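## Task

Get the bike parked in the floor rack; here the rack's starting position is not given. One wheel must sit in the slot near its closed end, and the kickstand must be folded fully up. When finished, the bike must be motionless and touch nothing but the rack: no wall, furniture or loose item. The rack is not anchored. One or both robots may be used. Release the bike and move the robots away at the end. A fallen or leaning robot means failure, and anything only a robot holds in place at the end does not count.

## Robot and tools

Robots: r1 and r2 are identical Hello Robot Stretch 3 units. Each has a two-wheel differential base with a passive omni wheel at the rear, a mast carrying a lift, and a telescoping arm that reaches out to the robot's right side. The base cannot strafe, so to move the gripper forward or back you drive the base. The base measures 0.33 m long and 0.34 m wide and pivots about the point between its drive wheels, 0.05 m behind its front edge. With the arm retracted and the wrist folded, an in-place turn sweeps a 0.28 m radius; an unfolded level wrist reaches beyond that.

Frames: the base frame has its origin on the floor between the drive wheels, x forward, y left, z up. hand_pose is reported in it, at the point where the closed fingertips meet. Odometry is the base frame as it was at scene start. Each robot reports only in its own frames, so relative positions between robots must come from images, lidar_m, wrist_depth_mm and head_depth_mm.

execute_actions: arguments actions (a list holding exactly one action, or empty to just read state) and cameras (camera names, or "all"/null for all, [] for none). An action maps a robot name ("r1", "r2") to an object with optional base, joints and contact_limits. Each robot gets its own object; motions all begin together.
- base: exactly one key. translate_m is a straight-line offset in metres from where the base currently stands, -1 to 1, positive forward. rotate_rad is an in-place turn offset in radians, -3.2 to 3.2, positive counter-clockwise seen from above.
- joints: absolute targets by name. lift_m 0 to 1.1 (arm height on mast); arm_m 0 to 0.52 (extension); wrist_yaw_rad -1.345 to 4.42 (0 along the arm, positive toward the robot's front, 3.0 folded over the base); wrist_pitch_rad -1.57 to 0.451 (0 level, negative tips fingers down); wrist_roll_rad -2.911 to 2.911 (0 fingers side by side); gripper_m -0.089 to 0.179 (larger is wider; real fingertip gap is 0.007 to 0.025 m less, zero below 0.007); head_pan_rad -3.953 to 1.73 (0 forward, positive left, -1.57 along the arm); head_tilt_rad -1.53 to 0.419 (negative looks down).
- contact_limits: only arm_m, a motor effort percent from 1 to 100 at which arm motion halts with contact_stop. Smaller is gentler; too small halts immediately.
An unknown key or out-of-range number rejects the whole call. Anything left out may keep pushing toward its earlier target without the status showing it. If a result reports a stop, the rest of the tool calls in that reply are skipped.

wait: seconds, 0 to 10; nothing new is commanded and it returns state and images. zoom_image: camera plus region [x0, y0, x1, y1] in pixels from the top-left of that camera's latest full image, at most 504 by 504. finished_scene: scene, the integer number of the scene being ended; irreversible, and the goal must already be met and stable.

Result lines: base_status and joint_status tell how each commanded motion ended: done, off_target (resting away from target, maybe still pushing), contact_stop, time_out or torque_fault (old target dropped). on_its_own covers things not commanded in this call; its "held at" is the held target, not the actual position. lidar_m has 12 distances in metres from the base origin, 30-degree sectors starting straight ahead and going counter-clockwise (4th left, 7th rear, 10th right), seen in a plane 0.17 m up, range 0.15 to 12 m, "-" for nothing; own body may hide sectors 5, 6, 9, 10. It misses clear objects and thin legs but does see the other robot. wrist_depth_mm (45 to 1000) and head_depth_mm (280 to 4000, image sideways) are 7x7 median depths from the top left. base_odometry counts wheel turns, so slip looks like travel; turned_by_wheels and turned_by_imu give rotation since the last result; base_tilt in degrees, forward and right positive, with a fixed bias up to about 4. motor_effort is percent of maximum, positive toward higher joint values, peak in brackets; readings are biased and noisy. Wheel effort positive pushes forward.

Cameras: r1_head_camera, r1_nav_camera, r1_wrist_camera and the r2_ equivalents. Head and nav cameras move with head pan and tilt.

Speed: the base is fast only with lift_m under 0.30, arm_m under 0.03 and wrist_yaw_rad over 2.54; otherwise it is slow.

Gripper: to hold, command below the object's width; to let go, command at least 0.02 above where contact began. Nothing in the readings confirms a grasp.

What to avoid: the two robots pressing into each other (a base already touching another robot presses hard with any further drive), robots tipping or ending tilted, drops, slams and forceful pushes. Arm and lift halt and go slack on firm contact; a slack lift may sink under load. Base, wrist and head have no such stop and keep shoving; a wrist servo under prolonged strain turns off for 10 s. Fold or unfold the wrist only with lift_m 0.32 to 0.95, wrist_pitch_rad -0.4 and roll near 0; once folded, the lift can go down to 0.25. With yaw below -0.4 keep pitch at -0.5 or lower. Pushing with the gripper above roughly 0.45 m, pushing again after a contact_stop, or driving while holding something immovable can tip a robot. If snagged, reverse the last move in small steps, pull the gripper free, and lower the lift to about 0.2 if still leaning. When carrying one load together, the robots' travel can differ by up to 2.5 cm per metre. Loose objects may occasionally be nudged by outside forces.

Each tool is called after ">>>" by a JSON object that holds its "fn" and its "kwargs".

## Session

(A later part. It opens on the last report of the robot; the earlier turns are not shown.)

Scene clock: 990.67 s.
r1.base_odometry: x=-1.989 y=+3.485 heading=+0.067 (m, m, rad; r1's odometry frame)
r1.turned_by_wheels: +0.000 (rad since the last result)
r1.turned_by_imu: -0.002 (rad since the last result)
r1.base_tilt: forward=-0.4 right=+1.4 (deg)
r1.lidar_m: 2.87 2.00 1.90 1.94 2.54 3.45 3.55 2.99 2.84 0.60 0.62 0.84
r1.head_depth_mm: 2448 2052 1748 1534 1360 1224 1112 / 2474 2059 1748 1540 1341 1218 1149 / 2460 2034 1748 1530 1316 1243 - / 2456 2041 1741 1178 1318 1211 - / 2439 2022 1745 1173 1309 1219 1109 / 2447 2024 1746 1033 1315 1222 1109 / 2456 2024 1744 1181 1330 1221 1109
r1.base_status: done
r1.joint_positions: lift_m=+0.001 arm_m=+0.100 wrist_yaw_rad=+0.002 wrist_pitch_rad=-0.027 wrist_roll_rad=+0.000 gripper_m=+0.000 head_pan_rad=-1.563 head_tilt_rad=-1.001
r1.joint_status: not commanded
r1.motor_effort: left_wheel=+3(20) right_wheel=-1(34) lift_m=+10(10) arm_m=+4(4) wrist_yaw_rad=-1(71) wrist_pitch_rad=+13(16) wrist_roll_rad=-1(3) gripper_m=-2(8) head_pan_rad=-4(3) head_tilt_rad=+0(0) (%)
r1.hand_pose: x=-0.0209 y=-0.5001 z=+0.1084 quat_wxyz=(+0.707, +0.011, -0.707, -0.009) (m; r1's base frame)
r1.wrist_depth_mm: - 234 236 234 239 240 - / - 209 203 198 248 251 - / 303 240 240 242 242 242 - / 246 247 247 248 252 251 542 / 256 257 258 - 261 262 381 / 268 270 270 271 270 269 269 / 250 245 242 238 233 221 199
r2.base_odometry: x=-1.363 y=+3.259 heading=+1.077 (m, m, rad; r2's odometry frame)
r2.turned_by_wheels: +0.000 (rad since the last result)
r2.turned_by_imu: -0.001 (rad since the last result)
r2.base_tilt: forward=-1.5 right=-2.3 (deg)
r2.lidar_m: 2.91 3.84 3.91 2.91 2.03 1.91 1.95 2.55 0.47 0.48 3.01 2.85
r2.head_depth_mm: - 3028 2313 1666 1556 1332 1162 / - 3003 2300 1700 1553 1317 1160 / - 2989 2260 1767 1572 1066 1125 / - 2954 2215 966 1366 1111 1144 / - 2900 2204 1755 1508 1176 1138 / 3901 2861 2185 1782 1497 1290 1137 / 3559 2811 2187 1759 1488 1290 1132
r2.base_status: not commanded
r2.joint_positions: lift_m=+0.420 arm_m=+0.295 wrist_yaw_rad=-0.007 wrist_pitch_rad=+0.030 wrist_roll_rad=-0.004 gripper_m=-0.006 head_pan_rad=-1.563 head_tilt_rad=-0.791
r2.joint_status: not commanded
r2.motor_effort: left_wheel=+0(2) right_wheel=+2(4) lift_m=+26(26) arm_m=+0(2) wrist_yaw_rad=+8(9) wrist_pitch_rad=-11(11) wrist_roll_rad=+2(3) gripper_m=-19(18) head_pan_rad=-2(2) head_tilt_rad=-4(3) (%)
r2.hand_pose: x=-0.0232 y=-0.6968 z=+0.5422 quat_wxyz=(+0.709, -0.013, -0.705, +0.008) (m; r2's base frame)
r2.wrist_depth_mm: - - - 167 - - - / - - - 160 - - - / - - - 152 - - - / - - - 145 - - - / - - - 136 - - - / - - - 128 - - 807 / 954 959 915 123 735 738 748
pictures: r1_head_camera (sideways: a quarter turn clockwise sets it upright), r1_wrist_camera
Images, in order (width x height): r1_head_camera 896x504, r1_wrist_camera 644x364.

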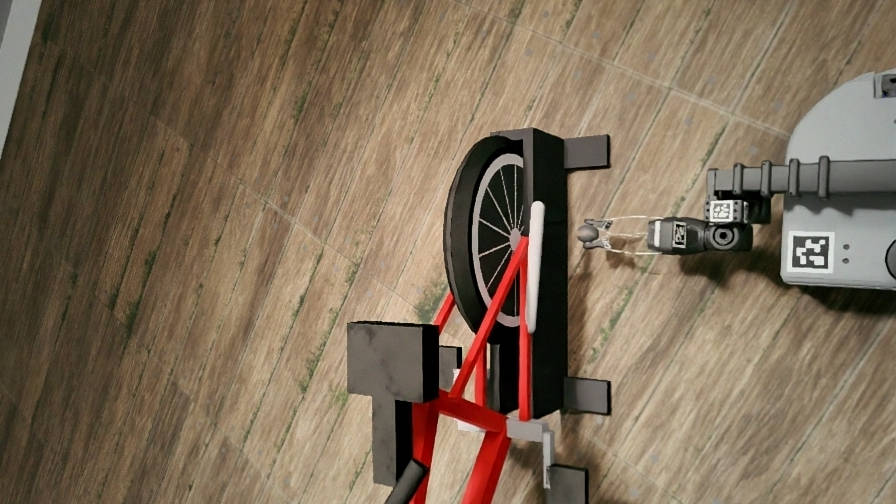

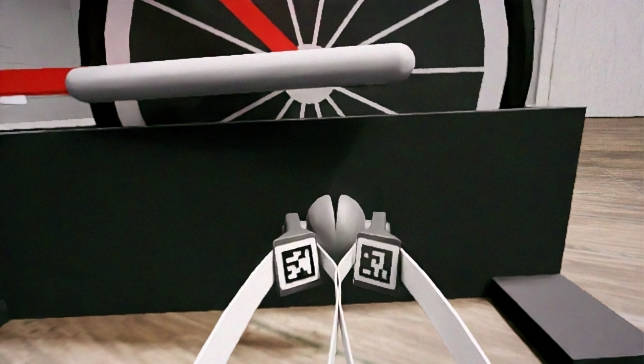

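>>> {"fn": "execute_actions", "kwargs": {"actions": [{"r1": {"joints": {"lift_m": 0.25, "arm_m": 0.07}}, "r2": {"joints": {"gripper_m": 0.09}}}], "cameras": ["r2_wrist_camera", "r1_head_camera"]}}

>>> {"fn": "execute_actions", "kwargs": {"actions": [{"r1": {"joints": {"arm_m": 0.0}, "base": {"translate_m": -0.3}}, "r2": {"joints": {"arm_m": 0.0}}}], "cameras": ["r2_head_camera", "r1_nav_camera"]}}

>>> {"fn": "execute_actions", "kwargs": {"actions": [{"r1": {"base": {"translate_m": -0.3}}, "r2": {"base": {"translate_m": 0.4}}}], "cameras": ["r2_head_camera", "r1_nav_camera", "r2_nav_camera"]}}

Scene clock: 1008.10 s.
r1.base_odometry: x=-1.989 y=+3.485 heading=+0.067 (m, m, rad; r1's odometry frame)
r1.turned_by_wheels: +0.000 (rad since the last result)
r1.turned_by_imu: -0.001 (rad since the last result)
r1.base_tilt: forward=-0.4 right=+1.4 (deg)
r1.lidar_m: 2.87 2.01 1.90 1.94 2.54 3.47 3.57 2.99 0.63 0.60 0.61 0.84
r1.head_depth_mm: 2445 2036 1746 1545 1360 1224 1111 / 2457 2052 1751 1525 1342 1227 1141 / 2465 2039 1746 1533 1315 1260 - / 2429 2040 1740 1173 1312 1203 - / 2458 2041 1743 1170 1314 1218 1107 / 2437 2034 1741 1031 1312 1221 1108 / 2479 2027 1735 1176 1332 1215 1109
r1.base_status: not commanded
r1.joint_positions: lift_m=+0.249 arm_m=+0.070 wrist_yaw_rad=+0.002 wrist_pitch_rad=-0.026 wrist_roll_rad=+0.000 gripper_m=+0.000 head_pan_rad=-1.563 head_tilt_rad=-1.001
r1.joint_status: all done
r1.motor_effort: left_wheel=+2(2) right_wheel=-1(1) lift_m=+41(44) arm_m=-4(4) wrist_yaw_rad=-3(1) wrist_pitch_rad=+13(13) wrist_roll_rad=-1(0) gripper_m=-2(3) head_pan_rad=-3(3) head_tilt_rad=+0(1) (%)
r1.hand_pose: x=-0.0209 y=-0.4709 z=+0.3572 quat_wxyz=(+0.707, +0.010, -0.707, -0.009) (m; r1's base frame)
r1.wrist_depth_mm: 274 - - - - - - / 285 - - - - - - / 289 - - - - - - / 326 - 304 297 307 - - / 353 - 307 - 313 918 985 / 393 404 319 326 329 693 699 / 361 334 307 305 339 451 549
r2.base_odometry: x=-1.363 y=+3.259 heading=+1.077 (m, m, rad; r2's odometry frame)
r2.turned_by_wheels: +0.000 (rad since the last result)
r2.turned_by_imu: -0.001 (rad since the last result)
r2.base_tilt: forward=-1.4 right=-2.3 (deg)
r2.lidar_m: 2.92 3.82 3.91 2.91 2.03 1.91 1.95 2.54 0.47 0.48 3.00 2.85
r2.head_depth_mm: - 3027 2150 1665 1544 1336 1159 / - 3048 2289 1750 1534 1321 1155 / - 2958 2262 1829 1557 1077 1130 / - 2936 2237 1123 1363 1114 1155 / - 2855 2196 1746 1511 1176 1141 / 3902 2884 2208 1781 1490 1296 1130 / 3548 2842 2171 1776 1494 1285 1130
r2.base_status: not commanded
r2.joint_positions: lift_m=+0.420 arm_m=+0.295 wrist_yaw_rad=-0.003 wrist_pitch_rad=-0.015 wrist_roll_rad=-0.004 gripper_m=+0.090 head_pan_rad=-1.563 head_tilt_rad=-0.791
r2.joint_status: all done
r2.motor_effort: left_wheel=+1(0) right_wheel=-1(2) lift_m=+26(26) arm_m=+0(0) wrist_yaw_rad=+4(8) wrist_pitch_rad=+5(10) wrist_roll_rad=+2(2) gripper_m=+1(79) head_pan_rad=-3(3) head_tilt_rad=-3(3) (%)
r2.hand_pose: x=-0.0223 y=-0.6958 z=+0.5307 quat_wxyz=(+0.709, +0.004, -0.705, -0.007) (m; r2's base frame)
r2.wrist_depth_mm: - - - 159 - - - / - - - 152 - - - / - - - 146 - - - / - - - 141 - - 750 / - - - 130 728 691 - / - - - 126 - - - / 872 884 872 121 846 774 695
pictures: r1_head_camera (sideways: a quarter turn clockwise sets it upright), r2_wrist_camera
Images, in order (width x height): r1_head_camera 896x504, r2_wrist_camera 644x364.

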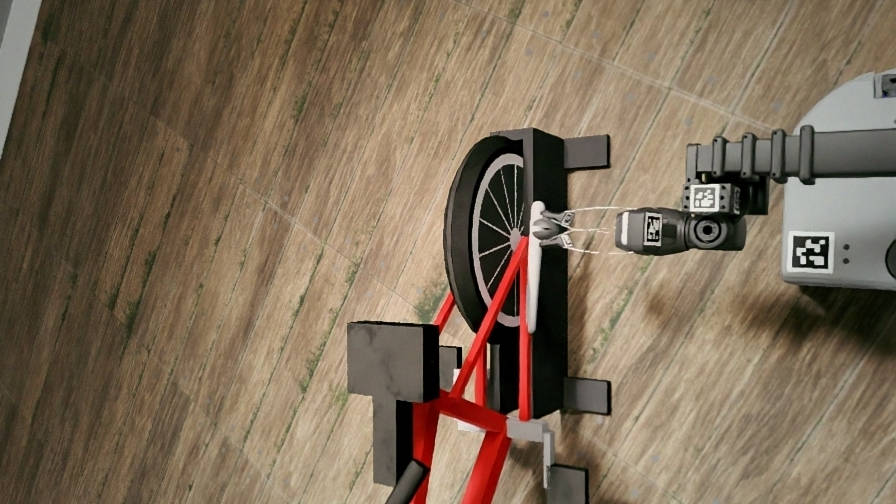

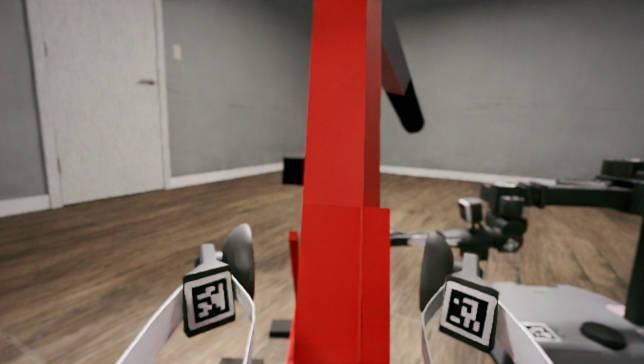

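Scene clock: 1012.27 s.
r1.base_odometry: x=-2.289 y=+3.465 heading=+0.067 (m, m, rad; r1's odometry frame)
r1.turned_by_wheels: +0.000 (rad since the last result)
r1.turned_by_imu: -0.002 (rad since the last result)
r1.base_tilt: forward=-0.4 right=+1.4 (deg)
r1.lidar_m: 3.07 2.15 2.03 2.08 2.72 3.21 3.27 2.87 2.70 0.62 0.63 1.09
r1.head_depth_mm: 2433 2047 1755 1533 1365 1227 1110 / 2466 2038 1749 1533 1360 1224 1145 / 2449 2049 1754 1525 1359 1238 - / 2436 2037 1753 1522 1355 1239 - / 2448 2044 1741 1527 1315 1221 1110 / 2435 2025 1744 1199 1318 1224 1112 / 2416 2027 1753 1191 1310 1216 1104
r1.base_status: done
r1.joint_positions: lift_m=+0.249 arm_m=+0.002 wrist_yaw_rad=+0.002 wrist_pitch_rad=-0.026 wrist_roll_rad=+0.000 gripper_m=+0.000 head_pan_rad=-1.563 head_tilt_rad=-1.001
r1.joint_status: all done
joint sent to its limit — the command would take r1.arm_m past its lower limit, so that joint was sent only as far as its limit.
r1.motor_effort: left_wheel=+2(3) right_wheel=-1(5) lift_m=+41(41) arm_m=-4(5) wrist_yaw_rad=-2(3) wrist_pitch_rad=+12(12) wrist_roll_rad=+0(0) gripper_m=-2(2) head_pan_rad=-3(4) head_tilt_rad=+0(1) (%)
r1.hand_pose: x=-0.0209 y=-0.4026 z=+0.3572 quat_wxyz=(+0.707, +0.010, -0.707, -0.009) (m; r1's base frame)
r1.wrist_depth_mm: - - - - - - - / - - - - - - - / - - - - - - - / 379 385 - - - - - / 394 395 418 - - - 972 / 391 410 419 710 711 717 705 / 406 415 422 591 569 572 548
r2.base_odometry: x=-1.363 y=+3.259 heading=+1.077 (m, m, rad; r2's odometry frame)
r2.turned_by_wheels: +0.000 (rad since the last result)
r2.turned_by_imu: -0.001 (rad since the last result)
r2.base_tilt: forward=-1.5 right=-2.2 (deg)
r2.lidar_m: 2.91 3.80 3.91 2.91 2.03 1.91 1.95 2.54 0.47 0.48 3.03 2.85
r2.head_depth_mm: - 3043 1993 1866 1557 1329 1160 / - 3004 1952 1843 1526 1322 1159 / - 3013 2227 1821 1484 1051 1149 / - 2905 2247 1259 1097 1099 - / - 2891 2215 1737 1498 1188 1142 / 3879 2886 2219 1783 1498 1290 1132 / 3520 2829 2184 1787 1486 1283 1129
r2.base_status: not commanded
r2.joint_positions: lift_m=+0.420 arm_m=+0.000 wrist_yaw_rad=-0.002 wrist_pitch_rad=-0.016 wrist_roll_rad=-0.004 gripper_m=+0.090 head_pan_rad=-1.563 head_tilt_rad=-0.791
r2.joint_status: all done
r2.motor_effort: left_wheel=+1(1) right_wheel=-1(1) lift_m=+26(26) arm_m=-6(7) wrist_yaw_rad=+2(4) wrist_pitch_rad=+5(5) wrist_roll_rad=+2(2) gripper_m=+0(0) head_pan_rad=-2(2) head_tilt_rad=-3(3) (%)
r2.hand_pose: x=-0.0219 y=-0.4012 z=+0.5304 quat_wxyz=(+0.709, +0.005, -0.705, -0.007) (m; r2's base frame)
r2.wrist_depth_mm: - - - - - - - / - - - - - - - / - - - - - - - / - - - - - - - / - - - 911 - - - / - - - 683 - - - / 867 880 885 395 847 933 950
pictures: r1_nav_camera (sideways: a quarter turn counterclockwise sets it upright), r2_head_camera (sideways: a quarter turn clockwise sets it upright)
Images, in order (width x height): r1_nav_camera 672x504, r2_head_camera 896x504.

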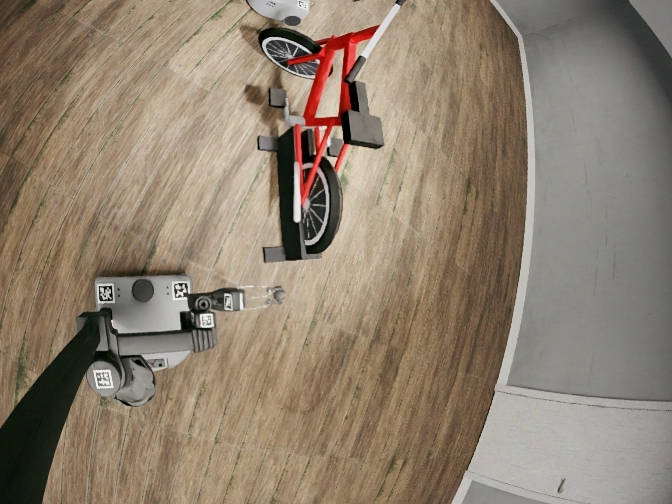

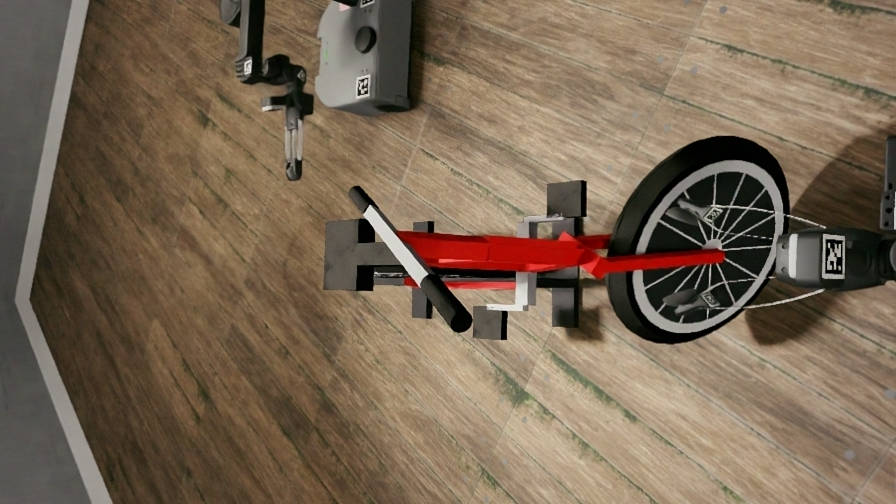

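Scene clock: 1017.33 s.
r1.base_odometry: x=-2.588 y=+3.445 heading=+0.067 (m, m, rad; r1's odometry frame)
r1.turned_by_wheels: +0.000 (rad since the last result)
r1.turned_by_imu: -0.002 (rad since the last result)
r1.base_tilt: forward=-0.5 right=+1.4 (deg)
r1.lidar_m: 3.29 2.29 2.17 2.21 2.90 2.94 3.01 2.75 2.58 2.66 0.74 0.85
r1.head_depth_mm: 2350 2053 1755 1538 1361 1227 1117 / 2421 2051 1757 1525 1362 1225 1138 / 2458 2043 1754 1536 1358 1245 - / 2452 2044 1747 1526 1368 1243 - / 2442 2031 1740 1531 1362 1218 1110 / 2440 2035 1740 1533 1352 1220 1107 / 2427 2026 1739 1517 1312 1223 1111
r1.base_status: done
r1.joint_positions: lift_m=+0.249 arm_m=+0.002 wrist_yaw_rad=+0.002 wrist_pitch_rad=-0.026 wrist_roll_rad=+0.000 gripper_m=+0.000 head_pan_rad=-1.563 head_tilt_rad=-1.001
r1.joint_status: not commanded
r1.motor_effort: left_wheel=+2(2) right_wheel=-1(5) lift_m=+41(41) arm_m=-4(4) wrist_yaw_rad=-2(2) wrist_pitch_rad=+12(12) wrist_roll_rad=-1(0) gripper_m=-3(4) head_pan_rad=-3(3) head_tilt_rad=+0(0) (%)
r1.hand_pose: x=-0.0209 y=-0.4026 z=+0.3572 quat_wxyz=(+0.707, +0.010, -0.707, -0.009) (m; r1's base frame)
r1.wrist_depth_mm: - - - - - - - / - - - - - - - / - - - - - - - / - - - - - - - / - - - - - - 982 / 485 799 782 706 706 713 694 / 444 602 587 598 573 568 552
r2.base_odometry: x=-1.174 y=+3.611 heading=+1.077 (m, m, rad; r2's odometry frame)
r2.turned_by_wheels: +0.000 (rad since the last result)
r2.turned_by_imu: -0.002 (rad since the last result)
r2.base_tilt: forward=-1.4 right=-2.4 (deg)
r2.lidar_m: 2.55 3.32 3.72 3.47 2.40 2.27 2.32 0.68 0.63 1.39 2.64 2.49
r2.head_depth_mm: - 3078 2327 1293 1365 1123 1162 / - 3054 2285 1506 1488 1193 1159 / - 2997 2288 1825 1533 1314 1161 / - 2905 2243 1811 1518 1301 - / - 2948 2224 1788 1515 1292 1148 / 3520 2887 2201 1780 1495 1290 1131 / 3161 2866 2170 1762 1491 1280 1130
r2.base_status: done
r2.joint_positions: lift_m=+0.420 arm_m=+0.000 wrist_yaw_rad=-0.002 wrist_pitch_rad=-0.016 wrist_roll_rad=-0.004 gripper_m=+0.090 head_pan_rad=-1.563 head_tilt_rad=-0.791
r2.joint_status: not commanded
r2.motor_effort: left_wheel=+1(5) right_wheel=-2(3) lift_m=+26(26) arm_m=-6(6) wrist_yaw_rad=+2(2) wrist_pitch_rad=+5(5) wrist_roll_rad=+2(2) gripper_m=+0(0) head_pan_rad=-2(2) head_tilt_rad=-3(3) (%)
r2.hand_pose: x=-0.0219 y=-0.4012 z=+0.5304 quat_wxyz=(+0.709, +0.005, -0.705, -0.007) (m; r2's base frame)
r2.wrist_depth_mm: - - - - - - - / - - - - - - - / - - - - - - - / - - - - - 716 542 / - - - - - 858 - / - - - - - 832 - / 875 900 872 918 909 725 877
pictures: r1_nav_camera (sideways: a quarter turn counterclockwise sets it upright), r2_head_camera (sideways: a quarter turn clockwise sets it upright), r2_nav_camera (sideways: a quarter turn counterclockwise sets it upright)
Images, in order (width x height): r1_nav_camera 672x504, r2_head_camera 896x504, r2_nav_camera 672x504.

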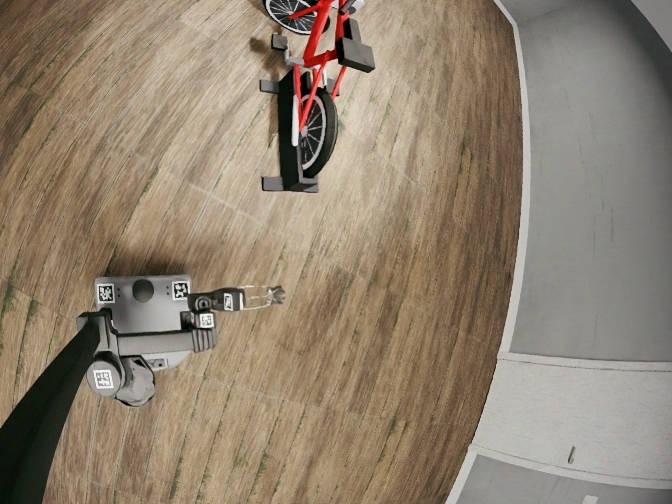

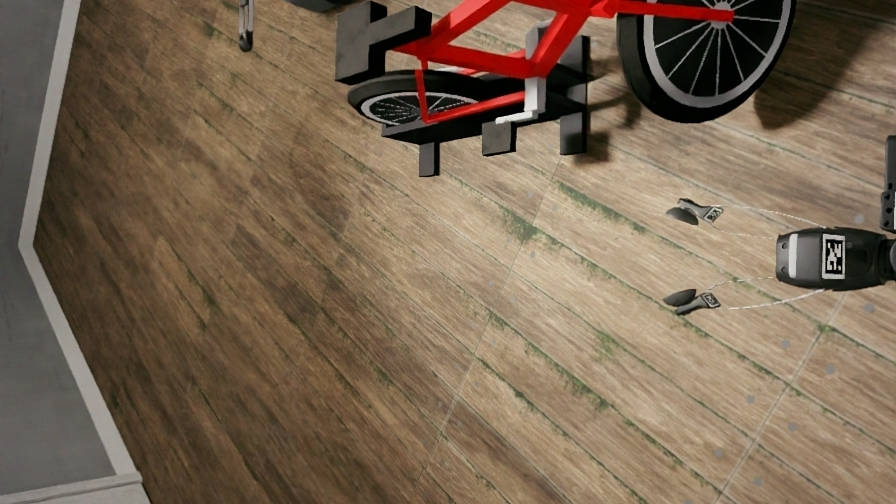

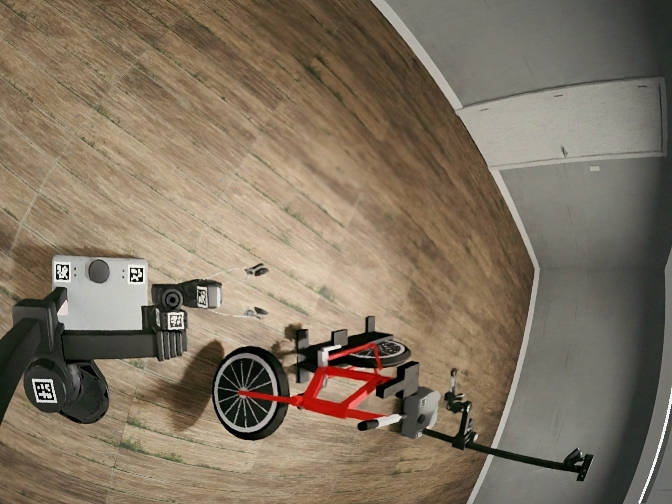

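The bike is standing in the rack with the kickstand folded, and both robots are clear.

>>> {"fn": "finished_scene", "kwargs": {"scene": 2}}

The scene is finished: the task was done.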